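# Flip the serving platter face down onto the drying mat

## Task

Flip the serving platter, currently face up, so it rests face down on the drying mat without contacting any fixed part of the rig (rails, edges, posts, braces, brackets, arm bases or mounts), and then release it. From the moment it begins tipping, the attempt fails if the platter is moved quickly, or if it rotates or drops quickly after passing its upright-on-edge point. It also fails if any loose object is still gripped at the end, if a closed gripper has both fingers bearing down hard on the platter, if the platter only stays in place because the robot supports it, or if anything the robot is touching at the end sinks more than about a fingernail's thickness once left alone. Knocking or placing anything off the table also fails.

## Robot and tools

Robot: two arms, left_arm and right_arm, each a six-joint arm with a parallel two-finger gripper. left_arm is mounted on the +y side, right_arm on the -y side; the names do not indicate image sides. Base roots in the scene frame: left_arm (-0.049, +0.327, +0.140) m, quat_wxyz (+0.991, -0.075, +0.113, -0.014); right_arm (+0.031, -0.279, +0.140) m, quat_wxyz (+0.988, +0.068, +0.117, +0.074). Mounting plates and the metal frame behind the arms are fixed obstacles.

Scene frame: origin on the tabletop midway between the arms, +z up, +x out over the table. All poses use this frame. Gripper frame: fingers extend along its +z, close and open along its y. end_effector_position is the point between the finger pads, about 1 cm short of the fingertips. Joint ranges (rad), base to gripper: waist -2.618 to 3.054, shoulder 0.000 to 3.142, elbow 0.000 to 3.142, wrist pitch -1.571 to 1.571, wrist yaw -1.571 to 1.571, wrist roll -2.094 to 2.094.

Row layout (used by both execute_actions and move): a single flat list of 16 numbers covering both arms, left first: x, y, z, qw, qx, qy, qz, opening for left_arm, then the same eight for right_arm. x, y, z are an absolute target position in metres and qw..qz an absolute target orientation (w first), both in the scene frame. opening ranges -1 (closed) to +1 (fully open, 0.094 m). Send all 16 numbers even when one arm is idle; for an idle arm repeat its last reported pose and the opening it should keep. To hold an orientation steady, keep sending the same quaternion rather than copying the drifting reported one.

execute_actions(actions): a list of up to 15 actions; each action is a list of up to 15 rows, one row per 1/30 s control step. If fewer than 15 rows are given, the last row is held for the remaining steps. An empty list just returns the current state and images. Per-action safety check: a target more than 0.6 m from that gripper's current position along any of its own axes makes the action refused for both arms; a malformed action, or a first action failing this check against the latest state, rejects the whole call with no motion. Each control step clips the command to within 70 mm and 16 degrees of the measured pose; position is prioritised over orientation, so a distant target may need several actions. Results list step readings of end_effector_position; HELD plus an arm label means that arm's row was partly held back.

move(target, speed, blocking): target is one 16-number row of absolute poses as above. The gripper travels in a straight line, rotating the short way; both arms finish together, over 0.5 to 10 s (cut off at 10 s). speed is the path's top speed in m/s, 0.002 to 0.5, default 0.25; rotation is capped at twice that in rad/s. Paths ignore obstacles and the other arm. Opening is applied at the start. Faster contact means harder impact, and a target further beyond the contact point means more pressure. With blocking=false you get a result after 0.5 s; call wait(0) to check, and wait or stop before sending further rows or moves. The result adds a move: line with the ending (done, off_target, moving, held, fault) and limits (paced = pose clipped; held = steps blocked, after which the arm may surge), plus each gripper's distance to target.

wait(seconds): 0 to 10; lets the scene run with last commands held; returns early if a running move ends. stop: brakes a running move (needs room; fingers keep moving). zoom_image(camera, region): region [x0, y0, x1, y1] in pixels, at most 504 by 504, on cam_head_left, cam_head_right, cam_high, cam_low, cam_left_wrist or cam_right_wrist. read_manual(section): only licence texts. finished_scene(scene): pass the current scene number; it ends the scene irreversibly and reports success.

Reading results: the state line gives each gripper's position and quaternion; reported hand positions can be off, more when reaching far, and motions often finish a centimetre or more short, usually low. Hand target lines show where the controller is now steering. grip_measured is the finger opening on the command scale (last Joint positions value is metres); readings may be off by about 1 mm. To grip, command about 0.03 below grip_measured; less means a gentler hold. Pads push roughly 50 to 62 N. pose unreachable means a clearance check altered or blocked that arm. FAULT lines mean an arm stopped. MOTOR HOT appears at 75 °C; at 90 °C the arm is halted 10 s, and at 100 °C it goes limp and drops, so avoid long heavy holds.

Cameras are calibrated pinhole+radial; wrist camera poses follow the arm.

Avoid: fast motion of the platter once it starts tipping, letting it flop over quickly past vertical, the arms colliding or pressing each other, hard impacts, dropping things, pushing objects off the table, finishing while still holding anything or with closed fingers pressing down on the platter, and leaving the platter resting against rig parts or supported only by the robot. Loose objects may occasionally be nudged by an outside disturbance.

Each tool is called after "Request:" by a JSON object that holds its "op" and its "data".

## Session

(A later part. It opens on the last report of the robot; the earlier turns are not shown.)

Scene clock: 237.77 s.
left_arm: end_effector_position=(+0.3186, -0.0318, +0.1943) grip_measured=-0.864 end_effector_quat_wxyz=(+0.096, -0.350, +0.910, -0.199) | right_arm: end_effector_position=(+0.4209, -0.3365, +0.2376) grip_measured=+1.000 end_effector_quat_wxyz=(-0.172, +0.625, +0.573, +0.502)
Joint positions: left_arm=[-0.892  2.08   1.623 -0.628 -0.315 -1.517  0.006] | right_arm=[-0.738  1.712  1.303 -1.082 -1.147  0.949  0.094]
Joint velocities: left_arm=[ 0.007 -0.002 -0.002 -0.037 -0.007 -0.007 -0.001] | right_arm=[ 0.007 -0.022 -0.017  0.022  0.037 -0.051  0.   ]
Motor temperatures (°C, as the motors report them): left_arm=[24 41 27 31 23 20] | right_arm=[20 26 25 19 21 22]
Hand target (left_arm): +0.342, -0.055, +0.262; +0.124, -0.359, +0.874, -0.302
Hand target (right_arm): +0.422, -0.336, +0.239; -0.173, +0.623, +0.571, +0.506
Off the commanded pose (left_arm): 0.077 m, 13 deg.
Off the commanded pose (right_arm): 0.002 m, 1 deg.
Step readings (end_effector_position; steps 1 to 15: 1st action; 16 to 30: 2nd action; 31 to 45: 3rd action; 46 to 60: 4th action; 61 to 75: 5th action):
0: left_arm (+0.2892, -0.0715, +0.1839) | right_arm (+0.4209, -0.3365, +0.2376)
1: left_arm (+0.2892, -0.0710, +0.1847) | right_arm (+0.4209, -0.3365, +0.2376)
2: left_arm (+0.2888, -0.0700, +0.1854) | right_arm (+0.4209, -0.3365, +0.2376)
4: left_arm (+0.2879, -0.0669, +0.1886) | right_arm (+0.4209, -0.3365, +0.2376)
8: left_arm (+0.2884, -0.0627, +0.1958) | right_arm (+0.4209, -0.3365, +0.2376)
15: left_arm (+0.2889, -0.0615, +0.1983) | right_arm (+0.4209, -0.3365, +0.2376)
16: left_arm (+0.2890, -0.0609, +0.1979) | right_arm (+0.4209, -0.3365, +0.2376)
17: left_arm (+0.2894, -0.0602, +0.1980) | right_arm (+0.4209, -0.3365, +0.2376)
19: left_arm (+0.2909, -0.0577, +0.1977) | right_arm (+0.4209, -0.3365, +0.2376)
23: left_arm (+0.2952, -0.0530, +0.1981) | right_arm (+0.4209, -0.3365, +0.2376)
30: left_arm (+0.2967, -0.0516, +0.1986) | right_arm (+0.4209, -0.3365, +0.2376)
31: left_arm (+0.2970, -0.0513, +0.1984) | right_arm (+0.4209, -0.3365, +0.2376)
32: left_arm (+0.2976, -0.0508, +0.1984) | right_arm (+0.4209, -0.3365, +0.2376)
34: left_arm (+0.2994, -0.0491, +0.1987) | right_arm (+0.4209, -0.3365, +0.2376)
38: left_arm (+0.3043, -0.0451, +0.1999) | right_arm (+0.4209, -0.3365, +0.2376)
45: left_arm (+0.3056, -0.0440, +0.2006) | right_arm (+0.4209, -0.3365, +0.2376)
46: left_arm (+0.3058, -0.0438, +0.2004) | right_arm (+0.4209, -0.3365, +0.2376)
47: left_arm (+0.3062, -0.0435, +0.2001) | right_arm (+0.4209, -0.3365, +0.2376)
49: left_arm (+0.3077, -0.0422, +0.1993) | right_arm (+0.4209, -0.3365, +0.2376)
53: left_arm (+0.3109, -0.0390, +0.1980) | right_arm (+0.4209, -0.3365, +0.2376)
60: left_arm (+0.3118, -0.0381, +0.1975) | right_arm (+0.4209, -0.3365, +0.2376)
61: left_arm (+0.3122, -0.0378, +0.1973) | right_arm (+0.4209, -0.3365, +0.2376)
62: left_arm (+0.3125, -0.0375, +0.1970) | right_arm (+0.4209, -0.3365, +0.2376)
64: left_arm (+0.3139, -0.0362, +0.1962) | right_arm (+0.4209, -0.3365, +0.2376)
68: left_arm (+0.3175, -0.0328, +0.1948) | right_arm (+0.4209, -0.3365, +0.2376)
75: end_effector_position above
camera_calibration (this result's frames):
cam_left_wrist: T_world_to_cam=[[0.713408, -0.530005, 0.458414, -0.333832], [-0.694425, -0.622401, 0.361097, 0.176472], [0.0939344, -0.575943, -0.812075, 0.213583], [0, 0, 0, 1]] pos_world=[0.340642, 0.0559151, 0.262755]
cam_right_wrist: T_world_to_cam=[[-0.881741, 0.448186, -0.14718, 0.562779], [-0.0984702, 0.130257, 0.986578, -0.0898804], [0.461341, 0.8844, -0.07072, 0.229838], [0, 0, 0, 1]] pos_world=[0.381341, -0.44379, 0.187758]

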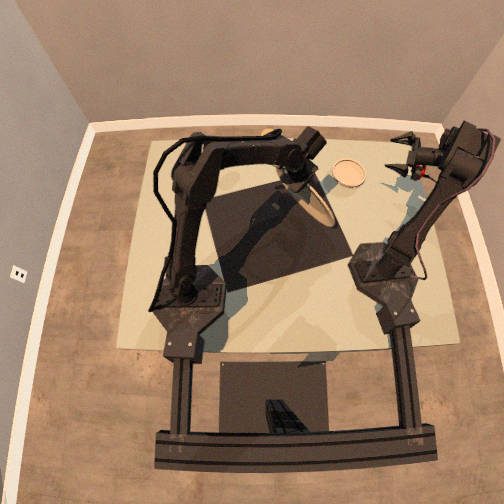

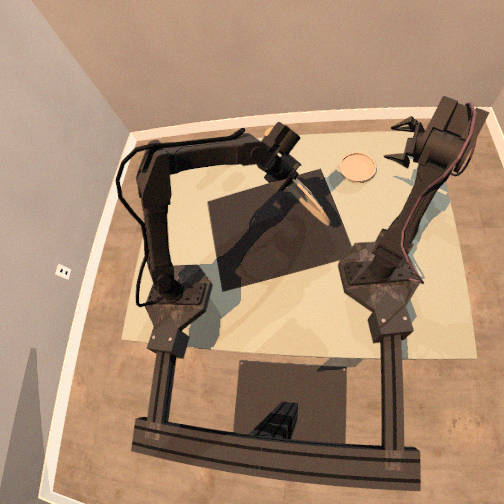

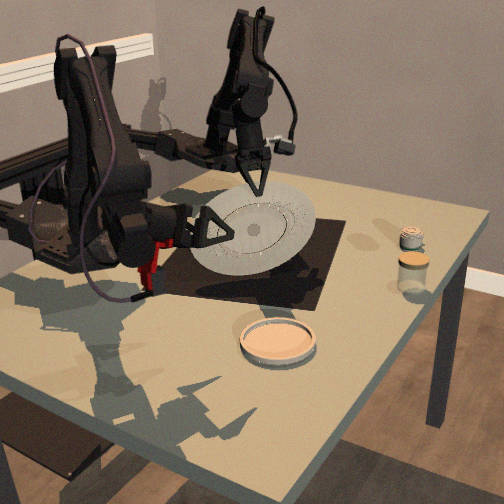

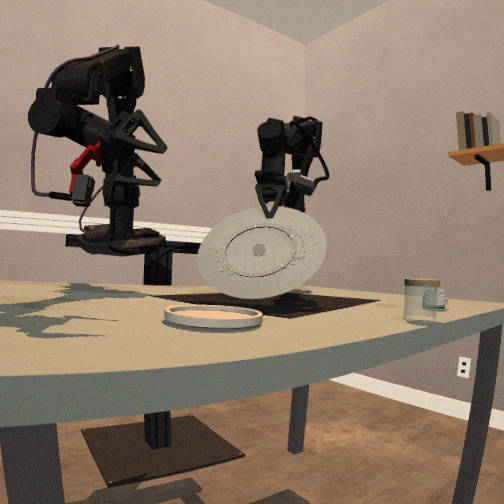

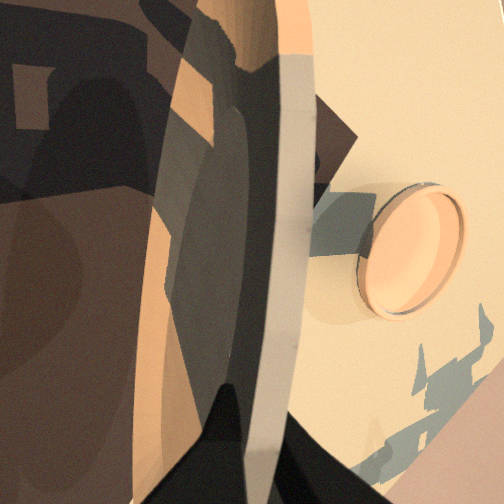

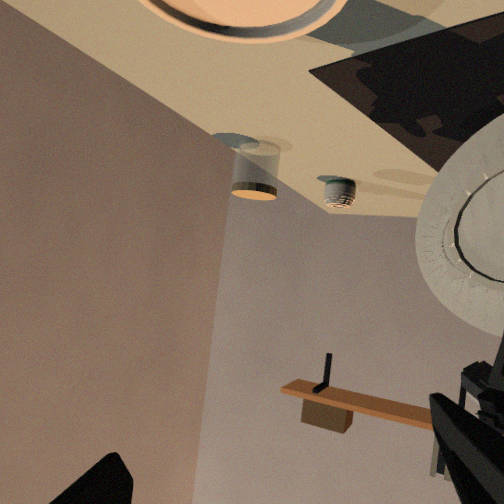

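Request:
{"op": "execute_actions", "data": {"actions": [[[0.348,-0.062,0.252,0.131,-0.36,0.868,-0.316,-0.91,0.4216,-0.3359,0.2393,-0.173,0.623,0.571,0.506,1]],[[0.352,-0.067,0.244,0.137,-0.357,0.863,-0.331,-0.91,0.4216,-0.3359,0.2393,-0.173,0.623,0.571,0.506,1]],[[0.354,-0.07,0.236,0.143,-0.355,0.857,-0.346,-0.91,0.4216,-0.3359,0.2393,-0.173,0.623,0.571,0.506,1]],[[0.354,-0.07,0.228,0.15,-0.352,0.85,-0.361,-0.91,0.4216,-0.3359,0.2393,-0.173,0.623,0.571,0.506,1]],[[0.352,-0.068,0.22,0.156,-0.35,0.844,-0.376,-0.91,0.4216,-0.3359,0.2393,-0.173,0.623,0.571,0.506,1]]]}}

Scene clock: 248.33 s.
left_arm: end_effector_position=(+0.3206, -0.0354, +0.1758) grip_measured=-0.865 end_effector_quat_wxyz=(+0.129, -0.337, +0.892, -0.271) | right_arm: end_effector_position=(+0.4209, -0.3365, +0.2376) grip_measured=+1.000 end_effector_quat_wxyz=(-0.172, +0.625, +0.573, +0.502)
Joint positions: left_arm=[-0.878  2.016  1.36  -0.255 -0.299 -1.443  0.006] | right_arm=[-0.738  1.712  1.303 -1.082 -1.147  0.949  0.094]
Joint velocities: left_arm=[ 0.002 -0.012 -0.012 -0.066 -0.037  0.022  0.001] | right_arm=[-0.012 -0.002  0.007 -0.022 -0.051  0.022  0.   ]
Motor temperatures (°C, as the motors report them): left_arm=[24 42 27 33 23 20] | right_arm=[20 26 25 19 21 22]
Hand target (left_arm): +0.348, -0.061, +0.224; +0.154, -0.348, +0.848, -0.370
Hand target (right_arm): +0.422, -0.336, +0.239; -0.173, +0.623, +0.571, +0.506
Off the commanded pose (left_arm): 0.063 m, 14 deg.
Off the commanded pose (right_arm): 0.002 m, 1 deg.
Step readings (end_effector_position; steps 1 to 15: 1st action; 16 to 30: 2nd action; 31 to 45: 3rd action; 46 to 60: 4th action; 61 to 75: 5th action):
0: left_arm (+0.3186, -0.0318, +0.1943) | right_arm (+0.4209, -0.3365, +0.2376)
1: left_arm (+0.3186, -0.0320, +0.1939) | right_arm (+0.4209, -0.3365, +0.2376)
2: left_arm (+0.3184, -0.0320, +0.1933) | right_arm (+0.4209, -0.3365, +0.2376)
4: left_arm (+0.3178, -0.0323, +0.1911) | right_arm (+0.4209, -0.3365, +0.2376)
8: left_arm (+0.3161, -0.0320, +0.1873) | right_arm (+0.4209, -0.3365, +0.2376)
15: left_arm (+0.3158, -0.0324, +0.1862) | right_arm (+0.4209, -0.3365, +0.2376)
16: left_arm (+0.3162, -0.0328, +0.1858) | right_arm (+0.4209, -0.3365, +0.2376)
17: left_arm (+0.3166, -0.0334, +0.1853) | right_arm (+0.4209, -0.3365, +0.2376)
19: left_arm (+0.3180, -0.0345, +0.1837) | right_arm (+0.4209, -0.3365, +0.2376)
23: left_arm (+0.3190, -0.0346, +0.1814) | right_arm (+0.4209, -0.3365, +0.2376)
30: left_arm (+0.3207, -0.0361, +0.1820) | right_arm (+0.4209, -0.3365, +0.2376)
31: left_arm (+0.3207, -0.0365, +0.1811) | right_arm (+0.4209, -0.3365, +0.2376)
32: left_arm (+0.3208, -0.0367, +0.1801) | right_arm (+0.4209, -0.3365, +0.2376)
34: left_arm (+0.3221, -0.0377, +0.1801) | right_arm (+0.4209, -0.3365, +0.2376)
38: left_arm (+0.3242, -0.0391, +0.1794) | right_arm (+0.4209, -0.3365, +0.2376)
45: left_arm (+0.3253, -0.0401, +0.1793) | right_arm (+0.4209, -0.3365, +0.2376)
46: left_arm (+0.3251, -0.0400, +0.1783) | right_arm (+0.4209, -0.3365, +0.2376)
47: left_arm (+0.3249, -0.0398, +0.1779) | right_arm (+0.4209, -0.3365, +0.2376)
49: left_arm (+0.3238, -0.0388, +0.1775) | right_arm (+0.4209, -0.3365, +0.2376)
53: left_arm (+0.3237, -0.0386, +0.1776) | right_arm (+0.4209, -0.3365, +0.2376)
60: left_arm (+0.3236, -0.0386, +0.1777) | right_arm (+0.4209, -0.3365, +0.2376)
61: left_arm (+0.3234, -0.0385, +0.1770) | right_arm (+0.4209, -0.3365, +0.2376)
62: left_arm (+0.3224, -0.0376, +0.1766) | right_arm (+0.4209, -0.3365, +0.2376)
64: left_arm (+0.3210, -0.0358, +0.1759) | right_arm (+0.4209, -0.3365, +0.2376)
68: left_arm (+0.3209, -0.0355, +0.1760) | right_arm (+0.4209, -0.3365, +0.2376)
75: end_effector_position above
camera_calibration (this result's frames):
cam_left_wrist: T_world_to_cam=[[0.645069, -0.478634, 0.595647, -0.329129], [-0.743226, -0.574071, 0.343596, 0.202803], [0.177486, -0.664343, -0.726048, 0.151252], [0, 0, 0, 1]] pos_world=[0.336194, 0.0593737, 0.236179]
cam_right_wrist: T_world_to_cam=[[-0.881741, 0.448186, -0.14718, 0.562779], [-0.0984702, 0.130257, 0.986578, -0.0898804], [0.461341, 0.8844, -0.07072, 0.229838], [0, 0, 0, 1]] pos_world=[0.381341, -0.44379, 0.187758]

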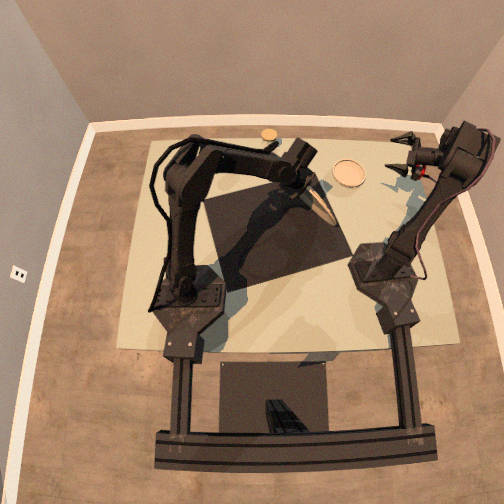

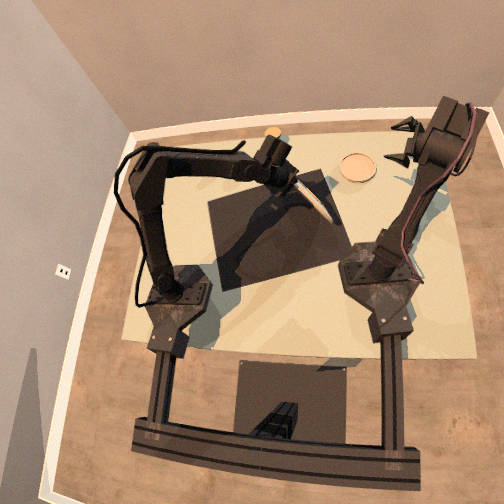

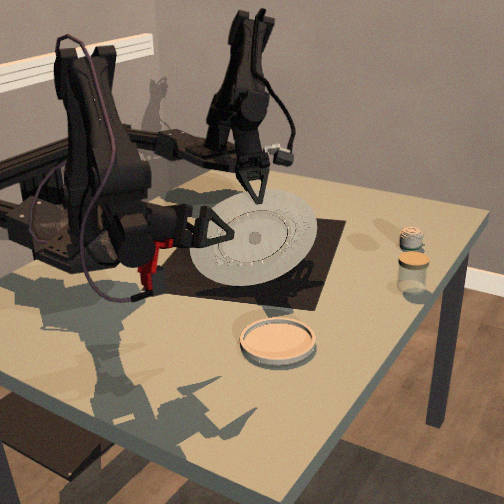

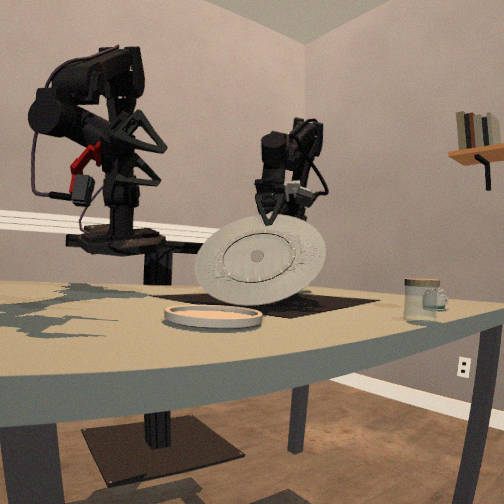

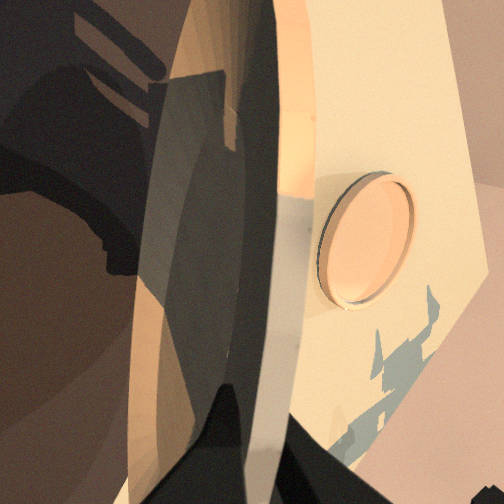

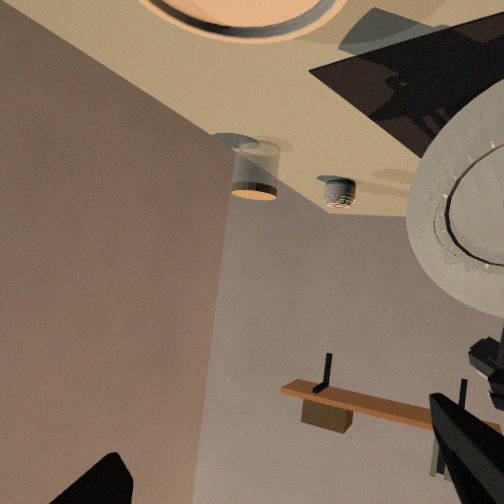

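Request:
{"op": "execute_actions", "data": {"actions": [[[0.342,-0.057,0.208,0.156,-0.35,0.844,-0.376,-0.91,0.4216,-0.3359,0.2393,-0.173,0.623,0.571,0.506,1]],[[0.332,-0.047,0.196,0.156,-0.35,0.844,-0.376,-0.91,0.4216,-0.3359,0.2393,-0.173,0.623,0.571,0.506,1]],[[0.322,-0.037,0.186,0.159,-0.348,0.841,-0.383,-0.91,0.4216,-0.3359,0.2393,-0.173,0.623,0.571,0.506,1]],[[0.312,-0.027,0.178,0.162,-0.347,0.837,-0.39,-0.91,0.4216,-0.3359,0.2393,-0.173,0.623,0.571,0.506,1]],[[0.302,-0.017,0.171,0.168,-0.344,0.83,-0.405,-0.91,0.4216,-0.3359,0.2393,-0.173,0.623,0.571,0.506,1]],[[0.292,-0.007,0.163,0.18,-0.338,0.816,-0.434,-0.91,0.4216,-0.3359,0.2393,-0.173,0.623,0.571,0.506,1]]]}}

Scene clock: 269.40 s.
left_arm: end_effector_position=(+0.2886, +0.0013, +0.1471) grip_measured=-0.867 end_effector_quat_wxyz=(+0.175, -0.347, +0.829, -0.402) | right_arm: end_effector_position=(+0.4209, -0.3365, +0.2376) grip_measured=+1.000 end_effector_quat_wxyz=(-0.172, +0.625, +0.573, +0.502)
Joint positions: left_arm=[-0.848  1.903  0.77   0.538 -0.247 -1.405  0.006] | right_arm=[-0.738  1.712  1.303 -1.082 -1.147  0.949  0.094]
Joint velocities: left_arm=[-0.007 -0.002 -0.017  0.007 -0.022  0.007 -0.001] | right_arm=[-0.002 -0.002 -0.002  0.007 -0.007  0.037  0.   ]
Motor temperatures (°C, as the motors report them): left_arm=[24 39 26 38 23 20] | right_arm=[20 27 25 19 21 22]
Hand target (left_arm): +0.292, -0.007, +0.164; +0.180, -0.337, +0.816, -0.433
Hand target (right_arm): +0.422, -0.336, +0.239; -0.173, +0.623, +0.571, +0.506
Off the commanded pose (left_arm): 0.018 m, 4 deg.
Off the commanded pose (right_arm): 0.002 m, 1 deg.
Step readings (end_effector_position; steps 1 to 15: 1st action; 16 to 30: 2nd action; 31 to 45: 3rd action; 46 to 60: 4th action; 61 to 75: 5th action; 76 to 90: 6th action):
0: left_arm (+0.3206, -0.0355, +0.1759) | right_arm (+0.4209, -0.3365, +0.2376)
1: left_arm (+0.3199, -0.0348, +0.1751) | right_arm (+0.4209, -0.3365, +0.2376)
2: left_arm (+0.3185, -0.0332, +0.1740) | right_arm (+0.4209, -0.3365, +0.2376)
4: left_arm (+0.3171, -0.0307, +0.1731) | right_arm (+0.4209, -0.3365, +0.2376)
8: left_arm (+0.3170, -0.0303, +0.1729) | right_arm (+0.4209, -0.3365, +0.2376)
15: left_arm (+0.3167, -0.0302, +0.1728) | right_arm (+0.4209, -0.3365, +0.2376)
16: left_arm (+0.3159, -0.0297, +0.1721) | right_arm (+0.4209, -0.3365, +0.2376)
17: left_arm (+0.3145, -0.0279, +0.1712) | right_arm (+0.4209, -0.3365, +0.2376)
19: left_arm (+0.3126, -0.0257, +0.1701) | right_arm (+0.4209, -0.3365, +0.2376)
23: left_arm (+0.3127, -0.0253, +0.1699) | right_arm (+0.4209, -0.3365, +0.2376)
30: left_arm (+0.3125, -0.0252, +0.1699) | right_arm (+0.4209, -0.3365, +0.2376)
31: left_arm (+0.3113, -0.0246, +0.1690) | right_arm (+0.4209, -0.3365, +0.2376)
32: left_arm (+0.3093, -0.0230, +0.1658) | right_arm (+0.4209, -0.3365, +0.2376)
34: left_arm (+0.3090, -0.0213, +0.1653) | right_arm (+0.4209, -0.3365, +0.2376)
38: left_arm (+0.3086, -0.0206, +0.1649) | right_arm (+0.4209, -0.3365, +0.2376)
45: left_arm (+0.3086, -0.0206, +0.1650) | right_arm (+0.4209, -0.3365, +0.2376)
46: left_arm (+0.3075, -0.0199, +0.1644) | right_arm (+0.4209, -0.3365, +0.2376)
47: left_arm (+0.3050, -0.0181, +0.1612) | right_arm (+0.4209, -0.3365, +0.2376)
49: left_arm (+0.3043, -0.0161, +0.1603) | right_arm (+0.4209, -0.3365, +0.2376)
53: left_arm (+0.3038, -0.0154, +0.1598) | right_arm (+0.4209, -0.3365, +0.2376)
60: left_arm (+0.3038, -0.0154, +0.1598) | right_arm (+0.4209, -0.3365, +0.2376)
61: left_arm (+0.3027, -0.0146, +0.1593) | right_arm (+0.4209, -0.3365, +0.2376)
62: left_arm (+0.2999, -0.0122, +0.1562) | right_arm (+0.4209, -0.3365, +0.2376)
64: left_arm (+0.2978, -0.0093, +0.1544) | right_arm (+0.4209, -0.3365, +0.2376)
68: left_arm (+0.2976, -0.0087, +0.1541) | right_arm (+0.4209, -0.3365, +0.2376)
75: left_arm (+0.2974, -0.0086, +0.1540) | right_arm (+0.4209, -0.3365, +0.2376)
76: left_arm (+0.2962, -0.0077, +0.1531) | right_arm (+0.4209, -0.3365, +0.2376)
77: left_arm (+0.2931, -0.0049, +0.1503) | right_arm (+0.4209, -0.3365, +0.2376)
79: left_arm (+0.2895, -0.0006, +0.1470) | right_arm (+0.4209, -0.3365, +0.2376)
83: left_arm (+0.2887, +0.0010, +0.1471) | right_arm (+0.4209, -0.3365, +0.2376)
90: end_effector_position above
camera_calibration (this result's frames):
cam_left_wrist: T_world_to_cam=[[0.535865, -0.279667, 0.79664, -0.272024], [-0.778099, -0.529841, 0.337388, 0.220841], [0.327737, -0.800659, -0.501532, 0.0842461], [0, 0, 0, 1]] pos_world=[0.289994, 0.108387, 0.184449]
cam_right_wrist: T_world_to_cam=[[-0.881741, 0.448186, -0.14718, 0.562779], [-0.0984702, 0.130257, 0.986578, -0.0898804], [0.461341, 0.8844, -0.07072, 0.229838], [0, 0, 0, 1]] pos_world=[0.381341, -0.44379, 0.187758]

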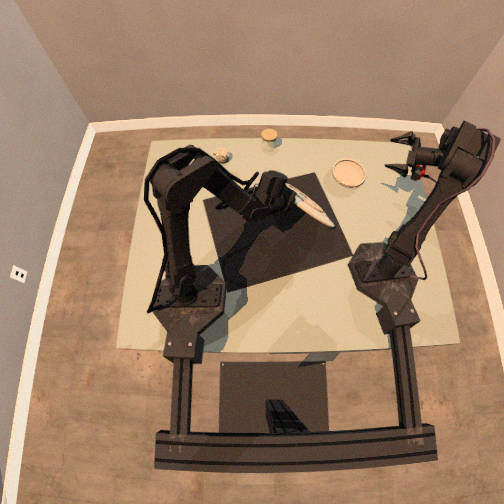

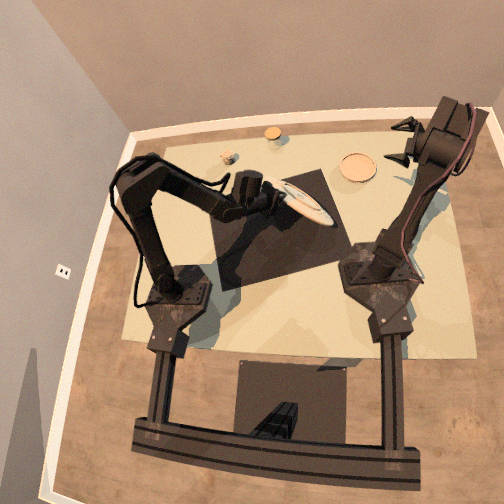

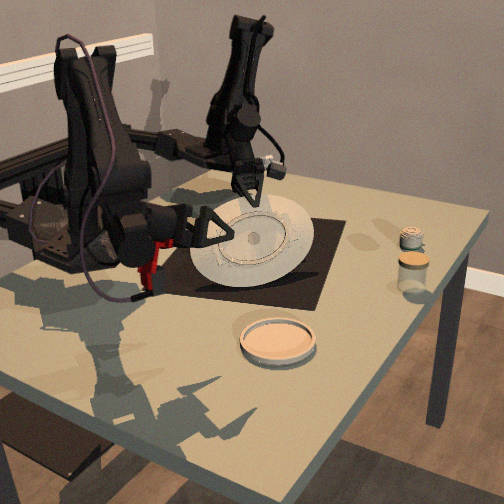

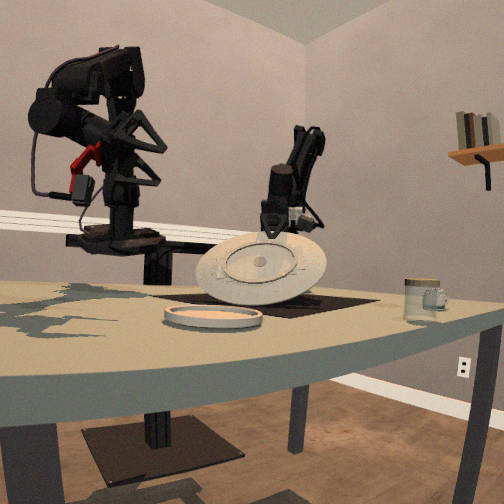

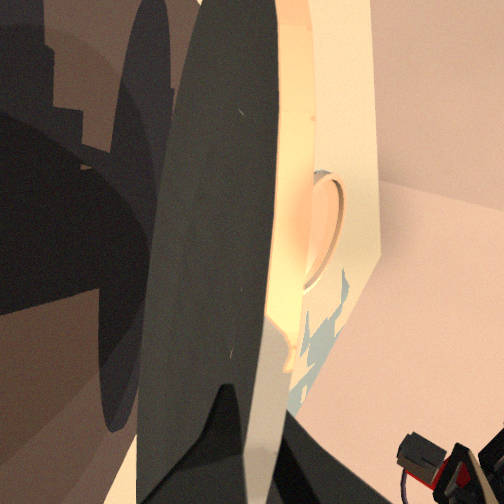

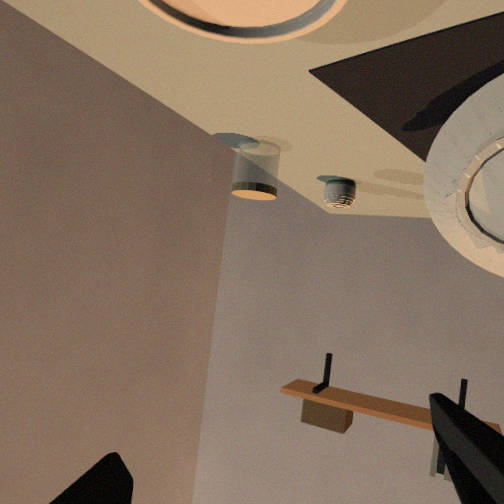

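Request:
{"op": "execute_actions", "data": {"actions": [[[0.286,-0.001,0.157,0.188,-0.333,0.804,-0.455,-0.91,0.4216,-0.3359,0.2393,-0.173,0.623,0.571,0.506,1]],[[0.28,0.005,0.15,0.197,-0.328,0.792,-0.476,-0.91,0.4216,-0.3359,0.2393,-0.173,0.623,0.571,0.506,1]],[[0.274,0.011,0.143,0.205,-0.323,0.779,-0.497,-0.91,0.4216,-0.3359,0.2393,-0.173,0.623,0.571,0.506,1]],[[0.269,0.016,0.135,0.214,-0.317,0.766,-0.517,-0.91,0.4216,-0.3359,0.2393,-0.173,0.623,0.571,0.506,1]],[[0.264,0.021,0.127,0.222,-0.312,0.752,-0.537,-0.91,0.4216,-0.3359,0.2393,-0.173,0.623,0.571,0.506,1]],[[0.259,0.026,0.118,0.23,-0.306,0.738,-0.556,-0.91,0.4216,-0.3359,0.2393,-0.173,0.623,0.571,0.506,1]]]}}

Scene clock: 282.67 s.
left_arm: end_effector_position=(+0.2598, +0.0313, +0.1086) grip_measured=-0.866 end_effector_quat_wxyz=(+0.222, -0.323, +0.758, -0.522) | right_arm: end_effector_position=(+0.4209, -0.3365, +0.2376) grip_measured=+1.000 end_effector_quat_wxyz=(-0.172, +0.625, +0.573, +0.502)
Joint positions: left_arm=[-0.78   2.277  0.466  1.519 -0.125 -1.334  0.006] | right_arm=[-0.738  1.712  1.303 -1.082 -1.147  0.949  0.094]
Joint velocities: left_arm=[ 0.007  0.002 -0.012 -0.051 -0.022 -0.007 -0.001] | right_arm=[-0.007  0.007 -0.012  0.037  0.051 -0.037  0.   ]
Motor temperatures (°C, as the motors report them): left_arm=[24 36 25 37 23 20] | right_arm=[20 27 25 19 21 22]
Hand target (left_arm): +0.259, +0.026, +0.118; +0.222, -0.308, +0.749, -0.543
Hand target (right_arm): +0.422, -0.336, +0.239; -0.173, +0.623, +0.571, +0.506
Off the commanded pose (left_arm): 0.011 m, 5 deg.
Off the commanded pose (right_arm): 0.002 m, 1 deg.
joint sent to its limit (left arm) — the command would take joint 4 (wrist pitch) past its upper limit, so that joint was sent only as far as its limit.
Step readings (end_effector_position; steps 1 to 15: 1st action; 16 to 30: 2nd action; 31 to 45: 3rd action; 46 to 60: 4th action; 61 to 75: 5th action; 76 to 90: 6th action):
0: left_arm (+0.2885, +0.0013, +0.1470) | right_arm (+0.4209, -0.3365, +0.2376)
1: left_arm (+0.2877, +0.0020, +0.1466) | right_arm (+0.4209, -0.3365, +0.2376)
2: left_arm (+0.2855, +0.0043, +0.1447) | right_arm (+0.4209, -0.3365, +0.2376)
4: left_arm (+0.2826, +0.0073, +0.1420) | right_arm (+0.4209, -0.3365, +0.2376)
8: left_arm (+0.2825, +0.0077, +0.1418) | right_arm (+0.4209, -0.3365, +0.2376)
15: left_arm (+0.2823, +0.0077, +0.1417) | right_arm (+0.4209, -0.3365, +0.2376)
16: left_arm (+0.2815, +0.0083, +0.1412) | right_arm (+0.4209, -0.3365, +0.2376)
17: left_arm (+0.2795, +0.0101, +0.1391) | right_arm (+0.4209, -0.3365, +0.2376)
19: left_arm (+0.2769, +0.0128, +0.1361) | right_arm (+0.4209, -0.3365, +0.2376)
23: left_arm (+0.2769, +0.0132, +0.1358) | right_arm (+0.4209, -0.3365, +0.2376)
30: left_arm (+0.2766, +0.0134, +0.1355) | right_arm (+0.4209, -0.3365, +0.2376)
31: left_arm (+0.2758, +0.0139, +0.1350) | right_arm (+0.4209, -0.3365, +0.2376)
32: left_arm (+0.2742, +0.0156, +0.1326) | right_arm (+0.4209, -0.3365, +0.2376)
34: left_arm (+0.2719, +0.0181, +0.1295) | right_arm (+0.4209, -0.3365, +0.2376)
38: left_arm (+0.2716, +0.0187, +0.1291) | right_arm (+0.4209, -0.3365, +0.2376)
45: left_arm (+0.2712, +0.0189, +0.1287) | right_arm (+0.4209, -0.3365, +0.2376)
46: left_arm (+0.2705, +0.0193, +0.1279) | right_arm (+0.4209, -0.3365, +0.2376)
47: left_arm (+0.2695, +0.0206, +0.1258) | right_arm (+0.4209, -0.3365, +0.2376)
49: left_arm (+0.2671, +0.0230, +0.1227) | right_arm (+0.4209, -0.3365, +0.2376)
53: left_arm (+0.2665, +0.0235, +0.1220) | right_arm (+0.4209, -0.3365, +0.2376)
60: left_arm (+0.2663, +0.0238, +0.1216) | right_arm (+0.4209, -0.3365, +0.2376)
61: left_arm (+0.2657, +0.0242, +0.1209) | right_arm (+0.4209, -0.3365, +0.2376)
62: left_arm (+0.2648, +0.0252, +0.1184) | right_arm (+0.4209, -0.3365, +0.2376)
64: left_arm (+0.2625, +0.0274, +0.1150) | right_arm (+0.4209, -0.3365, +0.2376)
68: left_arm (+0.2620, +0.0281, +0.1143) | right_arm (+0.4209, -0.3365, +0.2376)
75: left_arm (+0.2617, +0.0283, +0.1139) | right_arm (+0.4209, -0.3365, +0.2376)
76: left_arm (+0.2612, +0.0287, +0.1130) | right_arm (+0.4209, -0.3365, +0.2376)
77: left_arm (+0.2606, +0.0295, +0.1108) | right_arm (+0.4209, -0.3365, +0.2376)
79: left_arm (+0.2592, +0.0312, +0.1083) | right_arm (+0.4209, -0.3365, +0.2376)
83: left_arm (+0.2597, +0.0313, +0.1087) | right_arm (+0.4209, -0.3365, +0.2376)
90: end_effector_position above
camera_calibration (this result's frames):
cam_left_wrist: T_world_to_cam=[[0.357912, -0.088459, 0.929556, -0.191799], [-0.839136, -0.467127, 0.278644, 0.247618], [0.409572, -0.879754, -0.24142, 0.0513914], [0, 0, 0, 1]] pos_world=[0.255384, 0.143915, 0.121698]
cam_right_wrist: T_world_to_cam=[[-0.881741, 0.448186, -0.14718, 0.562779], [-0.0984702, 0.130257, 0.986578, -0.0898804], [0.461341, 0.8844, -0.07072, 0.229838], [0, 0, 0, 1]] pos_world=[0.381341, -0.44379, 0.187758]

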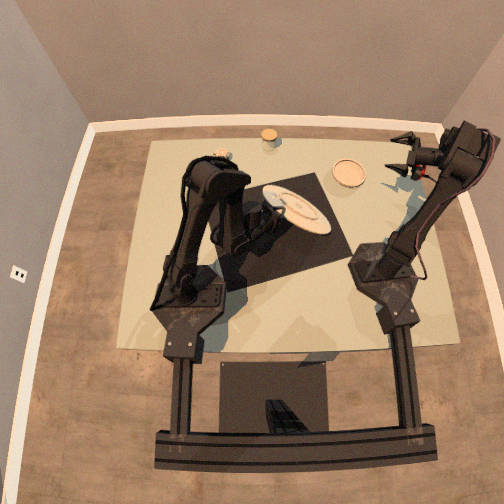

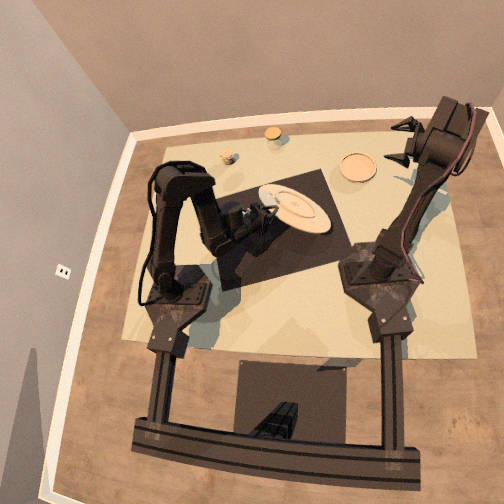

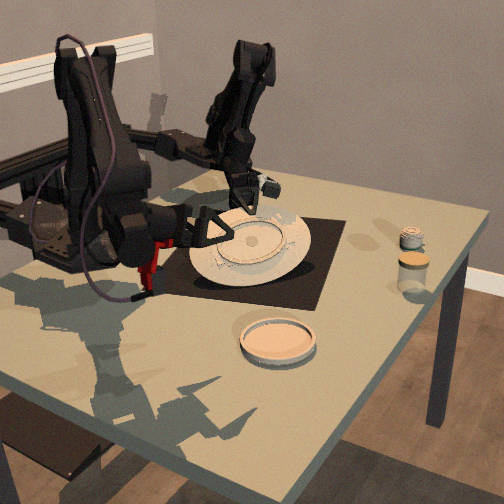

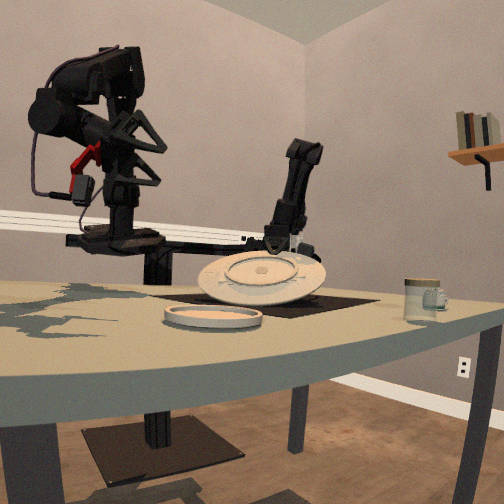

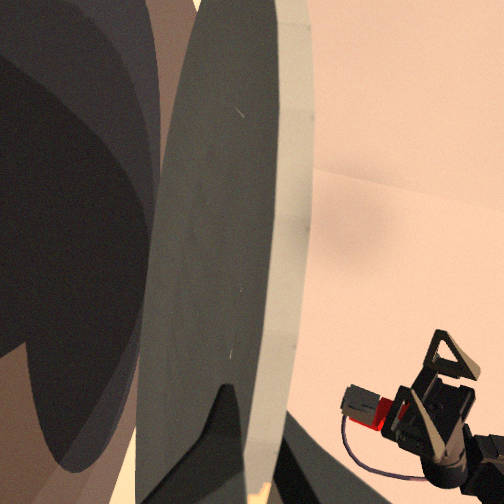

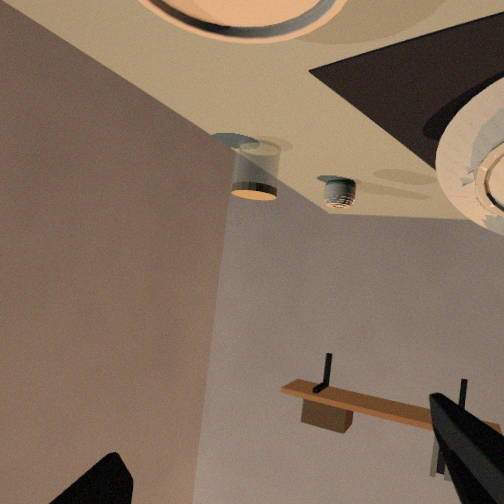

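Request:
{"op": "execute_actions", "data": {"actions": [[[0.2595,0.0255,0.119,0.222,-0.312,0.752,-0.537,-0.82,0.4216,-0.3359,0.2393,-0.173,0.623,0.571,0.506,1]],[[0.26,0.025,0.121,0.2195,-0.3135,0.757,-0.53,-0.74,0.4216,-0.3359,0.2393,-0.173,0.623,0.571,0.506,1]],[[0.261,0.024,0.124,0.214,-0.317,0.766,-0.517,-0.6,0.4216,-0.3359,0.2393,-0.173,0.623,0.571,0.506,1]],[[0.2625,0.0225,0.127,0.208,-0.321,0.775,-0.503,-0.45,0.4216,-0.3359,0.2393,-0.173,0.623,0.571,0.506,1]],[[0.2635,0.0215,0.129,0.203,-0.325,0.783,-0.49,-0.3,0.4216,-0.3359,0.2393,-0.173,0.623,0.571,0.506,1]],[[0.264,0.021,0.131,0.197,-0.328,0.792,-0.476,-0.15,0.4216,-0.3359,0.2393,-0.173,0.623,0.571,0.506,1]]]}}

Scene clock: 309.53 s.
left_arm: end_effector_position=(+0.2465, +0.0373, +0.0974) grip_measured=-0.153 end_effector_quat_wxyz=(+0.175, -0.332, +0.821, -0.430) | right_arm: end_effector_position=(+0.4209, -0.3365, +0.2376) grip_measured=+1.000 end_effector_quat_wxyz=(-0.172, +0.625, +0.573, +0.502)
Joint positions: left_arm=[-0.806  2.046  0.485  1.025 -0.173 -1.361  0.04 ] | right_arm=[-0.738  1.712  1.303 -1.082 -1.147  0.949  0.094]
Joint velocities: left_arm=[ 0.002  0.002  0.002 -0.066 -0.007 -0.037 -0.001] | right_arm=[-0.002 -0.002 -0.012 -0.051  0.007  0.037  0.   ]
Motor temperatures (°C, as the motors report them): left_arm=[24 34 24 37 23 20] | right_arm=[20 27 25 19 21 22]
Hand target (left_arm): +0.263, +0.022, +0.131; +0.197, -0.327, +0.792, -0.476
Hand target (right_arm): +0.422, -0.336, +0.239; -0.173, +0.623, +0.571, +0.506
Off the commanded pose (left_arm): 0.041 m, 7 deg.
Off the commanded pose (right_arm): 0.002 m, 1 deg.
Step readings (end_effector_position; steps 1 to 15: 1st action; 16 to 30: 2nd action; 31 to 45: 3rd action; 46 to 60: 4th action; 61 to 75: 5th action; 76 to 90: 6th action):
0: left_arm (+0.2598, +0.0313, +0.1086) | right_arm (+0.4209, -0.3365, +0.2376)
1: left_arm (+0.2597, +0.0314, +0.1084) | right_arm (+0.4209, -0.3365, +0.2376)
2: left_arm (+0.2592, +0.0315, +0.1072) | right_arm (+0.4209, -0.3365, +0.2376)
4: left_arm (+0.2577, +0.0319, +0.1037) | right_arm (+0.4209, -0.3365, +0.2376)
8: left_arm (+0.2572, +0.0320, +0.1028) | right_arm (+0.4209, -0.3365, +0.2376)
15: left_arm (+0.2572, +0.0320, +0.1028) | right_arm (+0.4209, -0.3365, +0.2376)
16: left_arm (+0.2571, +0.0322, +0.1024) | right_arm (+0.4209, -0.3365, +0.2376)
17: left_arm (+0.2568, +0.0325, +0.1013) | right_arm (+0.4209, -0.3365, +0.2376)
19: left_arm (+0.2561, +0.0330, +0.0994) | right_arm (+0.4209, -0.3365, +0.2376)
23: left_arm (+0.2547, +0.0338, +0.0961) | right_arm (+0.4209, -0.3365, +0.2376)
30: left_arm (+0.2538, +0.0344, +0.0939) | right_arm (+0.4209, -0.3365, +0.2376)
31: left_arm (+0.2537, +0.0345, +0.0938) | right_arm (+0.4209, -0.3365, +0.2376)
32: left_arm (+0.2532, +0.0348, +0.0934) | right_arm (+0.4209, -0.3365, +0.2376)
34: left_arm (+0.2534, +0.0341, +0.0960) | right_arm (+0.4209, -0.3365, +0.2376)
38: left_arm (+0.2533, +0.0335, +0.0980) | right_arm (+0.4209, -0.3365, +0.2376)
45: left_arm (+0.2511, +0.0346, +0.0935) | right_arm (+0.4209, -0.3365, +0.2376)
46: left_arm (+0.2509, +0.0349, +0.0935) | right_arm (+0.4209, -0.3365, +0.2376)
47: left_arm (+0.2502, +0.0352, +0.0935) | right_arm (+0.4209, -0.3365, +0.2376)
49: left_arm (+0.2500, +0.0345, +0.0965) | right_arm (+0.4209, -0.3365, +0.2376)
53: left_arm (+0.2502, +0.0339, +0.0994) | right_arm (+0.4209, -0.3365, +0.2376)
60: left_arm (+0.2478, +0.0350, +0.0950) | right_arm (+0.4209, -0.3365, +0.2376)
61: left_arm (+0.2475, +0.0354, +0.0949) | right_arm (+0.4209, -0.3365, +0.2376)
62: left_arm (+0.2467, +0.0360, +0.0946) | right_arm (+0.4209, -0.3365, +0.2376)
64: left_arm (+0.2463, +0.0360, +0.0963) | right_arm (+0.4209, -0.3365, +0.2376)
68: left_arm (+0.2461, +0.0362, +0.0976) | right_arm (+0.4209, -0.3365, +0.2376)
75: left_arm (+0.2442, +0.0375, +0.0940) | right_arm (+0.4209, -0.3365, +0.2376)
76: left_arm (+0.2444, +0.0376, +0.0942) | right_arm (+0.4209, -0.3365, +0.2376)
77: left_arm (+0.2442, +0.0377, +0.0940) | right_arm (+0.4209, -0.3365, +0.2376)
79: left_arm (+0.2459, +0.0367, +0.0973) | right_arm (+0.4209, -0.3365, +0.2376)
83: left_arm (+0.2486, +0.0363, +0.1008) | right_arm (+0.4209, -0.3365, +0.2376)
90: end_effector_position above
camera_calibration (this result's frames):
cam_left_wrist: T_world_to_cam=[[0.499595, -0.255557, 0.827705, -0.1948], [-0.804558, -0.491042, 0.334013, 0.229322], [0.321078, -0.832808, -0.450932, 0.0998335], [0, 0, 0, 1]] pos_world=[0.24977, 0.145966, 0.129658]
cam_right_wrist: T_world_to_cam=[[-0.881741, 0.448186, -0.14718, 0.562779], [-0.0984702, 0.130257, 0.986578, -0.0898804], [0.461341, 0.8844, -0.07072, 0.229838], [0, 0, 0, 1]] pos_world=[0.381341, -0.44379, 0.187758]

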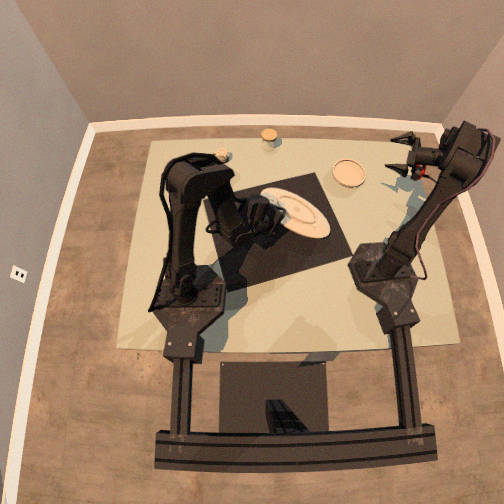

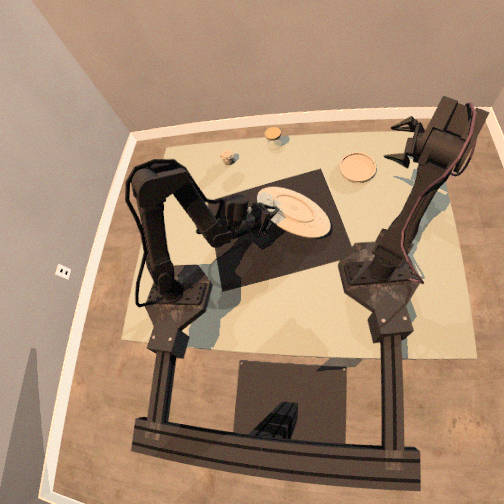

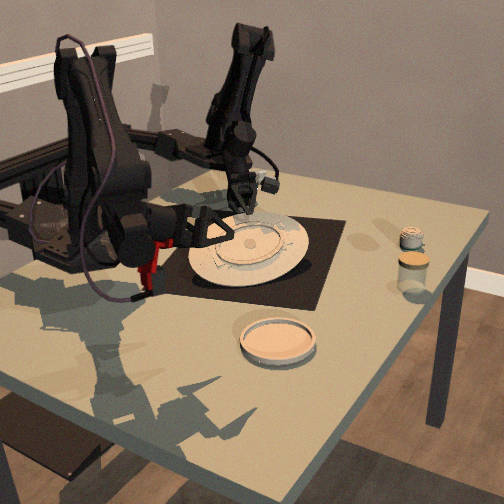

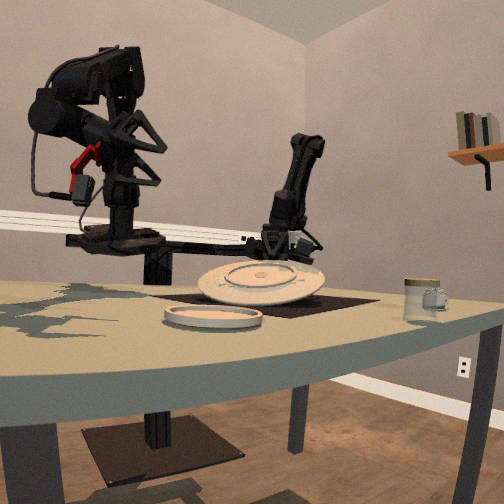

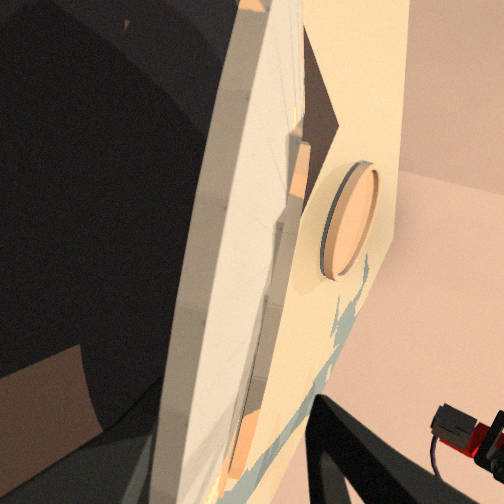

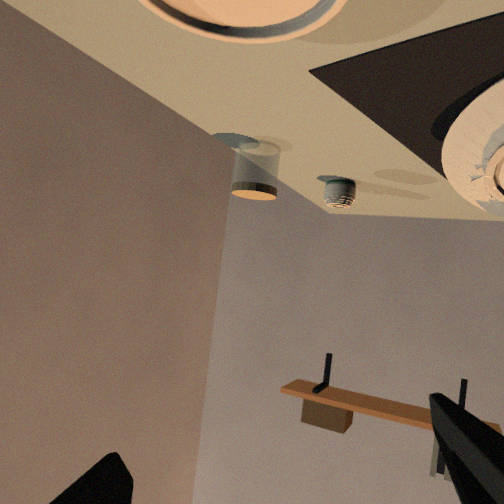

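Request:
{"op": "execute_actions", "data": {"actions": [[[0.266,0.019,0.125,0.203,-0.325,0.783,-0.49,-0.15,0.4216,-0.3359,0.2393,-0.173,0.623,0.571,0.506,1]],[[0.267,0.018,0.118,0.206,-0.323,0.779,-0.496,-0.15,0.4216,-0.3359,0.2393,-0.173,0.623,0.571,0.506,1]],[[0.266,0.019,0.111,0.206,-0.323,0.779,-0.496,-0.15,0.4216,-0.3359,0.2393,-0.173,0.623,0.571,0.506,1]],[[0.265,0.02,0.104,0.206,-0.323,0.779,-0.496,-0.15,0.4216,-0.3359,0.2393,-0.173,0.623,0.571,0.506,1]],[[0.264,0.021,0.097,0.206,-0.323,0.779,-0.496,-0.15,0.4216,-0.3359,0.2393,-0.173,0.623,0.571,0.506,1]]]}}

Request:
{"op": "zoom_image", "data": {"camera": "cam_head_right", "region": [210, 170, 345, 270]}}

Scene clock: 322.97 s.
left_arm: end_effector_position=(+0.2437, +0.0439, +0.0620) grip_measured=-0.152 end_effector_quat_wxyz=(+0.187, -0.337, +0.818, -0.427) | right_arm: end_effector_position=(+0.4209, -0.3365, +0.2376) grip_measured=+1.000 end_effector_quat_wxyz=(-0.172, +0.625, +0.573, +0.502)
Joint positions: left_arm=[-0.778  2.246  0.485  1.236 -0.175 -1.346  0.04 ] | right_arm=[-0.738  1.712  1.303 -1.082 -1.147  0.949  0.094]
Joint velocities: left_arm=[-0.012 -0.022 -0.002 -0.037 -0.022  0.007 -0.001] | right_arm=[-0.017 -0.007  0.002 -0.051 -0.022 -0.037  0.   ]
Motor temperatures (°C, as the motors report them): left_arm=[24 34 25 38 23 20] | right_arm=[20 27 25 19 21 22]
Hand target (left_arm): +0.262, +0.023, +0.098; +0.207, -0.322, +0.781, -0.494
Hand target (right_arm): +0.422, -0.336, +0.239; -0.173, +0.623, +0.571, +0.506
Off the commanded pose (left_arm): 0.047 m, 9 deg.
Off the commanded pose (right_arm): 0.002 m, 1 deg.
Step readings (end_effector_position; steps 1 to 15: 1st action; 16 to 30: 2nd action; 31 to 45: 3rd action; 46 to 60: 4th action; 61 to 75: 5th action):
0: left_arm (+0.2462, +0.0374, +0.0970) | right_arm (+0.4209, -0.3365, +0.2376)
1: left_arm (+0.2467, +0.0371, +0.0973) | right_arm (+0.4209, -0.3365, +0.2376)
2: left_arm (+0.2472, +0.0368, +0.0972) | right_arm (+0.4209, -0.3365, +0.2376)
4: left_arm (+0.2472, +0.0373, +0.0950) | right_arm (+0.4209, -0.3365, +0.2376)
8: left_arm (+0.2464, +0.0383, +0.0916) | right_arm (+0.4209, -0.3365, +0.2376)
15: left_arm (+0.2479, +0.0382, +0.0932) | right_arm (+0.4209, -0.3365, +0.2376)
16: left_arm (+0.2483, +0.0382, +0.0929) | right_arm (+0.4209, -0.3365, +0.2376)
17: left_arm (+0.2488, +0.0380, +0.0921) | right_arm (+0.4209, -0.3365, +0.2376)
19: left_arm (+0.2482, +0.0390, +0.0875) | right_arm (+0.4209, -0.3365, +0.2376)
23: left_arm (+0.2464, +0.0409, +0.0808) | right_arm (+0.4209, -0.3365, +0.2376)
30: left_arm (+0.2478, +0.0403, +0.0828) | right_arm (+0.4209, -0.3365, +0.2376)
31: left_arm (+0.2480, +0.0402, +0.0828) | right_arm (+0.4209, -0.3365, +0.2376)
32: left_arm (+0.2484, +0.0402, +0.0824) | right_arm (+0.4209, -0.3365, +0.2376)
34: left_arm (+0.2481, +0.0411, +0.0794) | right_arm (+0.4209, -0.3365, +0.2376)
38: left_arm (+0.2468, +0.0420, +0.0755) | right_arm (+0.4209, -0.3365, +0.2376)
45: left_arm (+0.2473, +0.0418, +0.0761) | right_arm (+0.4209, -0.3365, +0.2376)
46: left_arm (+0.2474, +0.0418, +0.0759) | right_arm (+0.4209, -0.3365, +0.2376)
47: left_arm (+0.2476, +0.0421, +0.0749) | right_arm (+0.4209, -0.3365, +0.2376)
49: left_arm (+0.2470, +0.0431, +0.0717) | right_arm (+0.4209, -0.3365, +0.2376)
53: left_arm (+0.2451, +0.0432, +0.0682) | right_arm (+0.4209, -0.3365, +0.2376)
60: left_arm (+0.2455, +0.0430, +0.0688) | right_arm (+0.4209, -0.3365, +0.2376)
61: left_arm (+0.2456, +0.0432, +0.0683) | right_arm (+0.4209, -0.3365, +0.2376)
62: left_arm (+0.2458, +0.0435, +0.0673) | right_arm (+0.4209, -0.3365, +0.2376)
64: left_arm (+0.2450, +0.0442, +0.0643) | right_arm (+0.4209, -0.3365, +0.2376)
68: left_arm (+0.2433, +0.0441, +0.0615) | right_arm (+0.4209, -0.3365, +0.2376)
75: end_effector_position above
camera_calibration (this result's frames):
cam_left_wrist: T_world_to_cam=[[0.494415, -0.251316, 0.832102, -0.161646], [-0.797678, -0.511516, 0.319471, 0.242265], [0.345345, -0.821701, -0.453371, 0.0840648], [0, 0, 0, 1]] pos_world=[0.244138, 0.152374, 0.095222]
cam_right_wrist: T_world_to_cam=[[-0.881741, 0.448186, -0.14718, 0.562779], [-0.0984702, 0.130257, 0.986578, -0.0898804], [0.461341, 0.8844, -0.07072, 0.229838], [0, 0, 0, 1]] pos_world=[0.381341, -0.44379, 0.187758]

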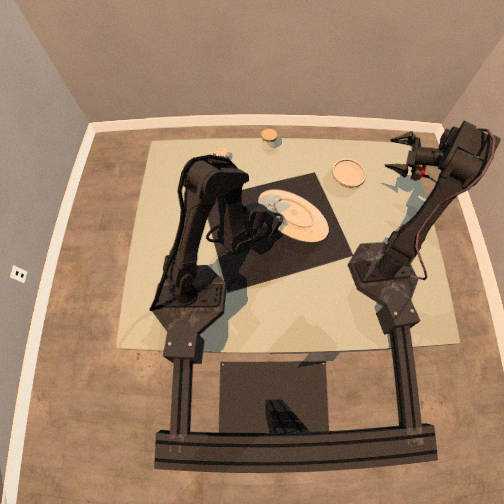

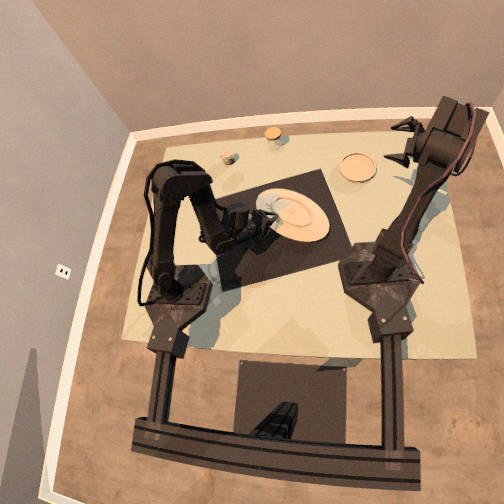

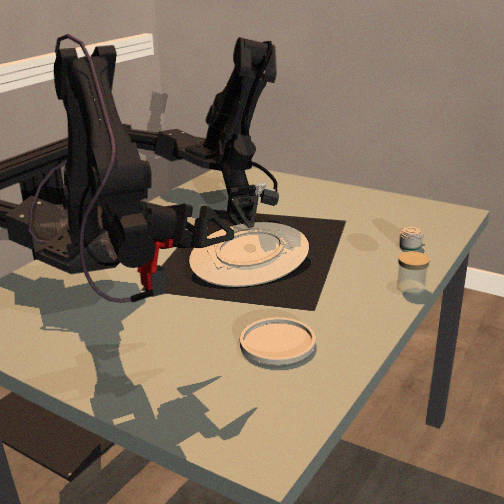

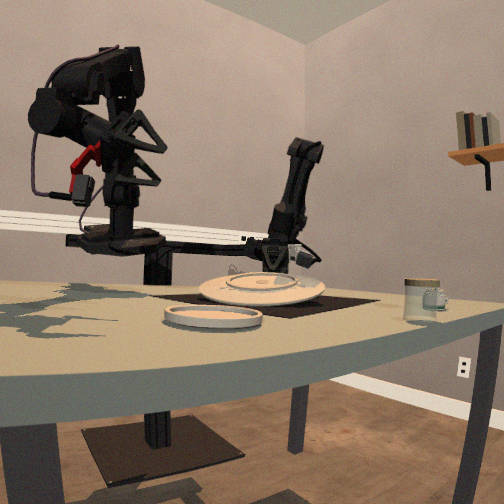

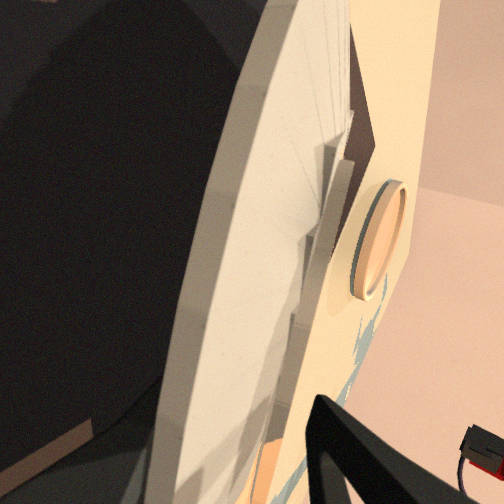

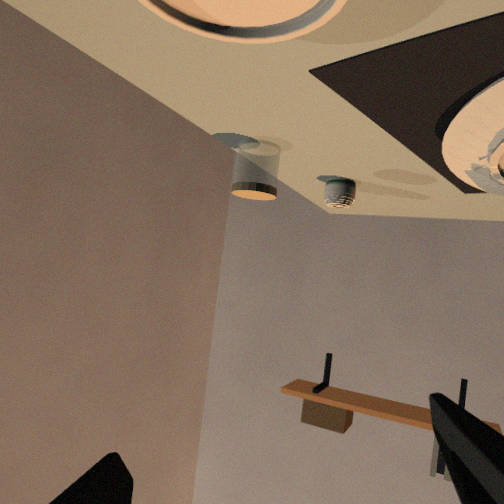

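Region (210, 170, 345, 270) of cam_head_right's 504x504 image, scaled by 3.733, with more detail than that image has; it fills the top 373 rows of this view, and the rest is white.

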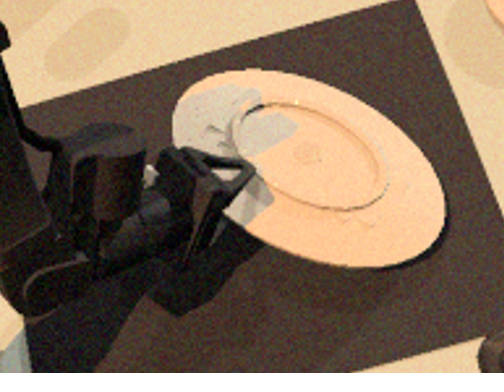

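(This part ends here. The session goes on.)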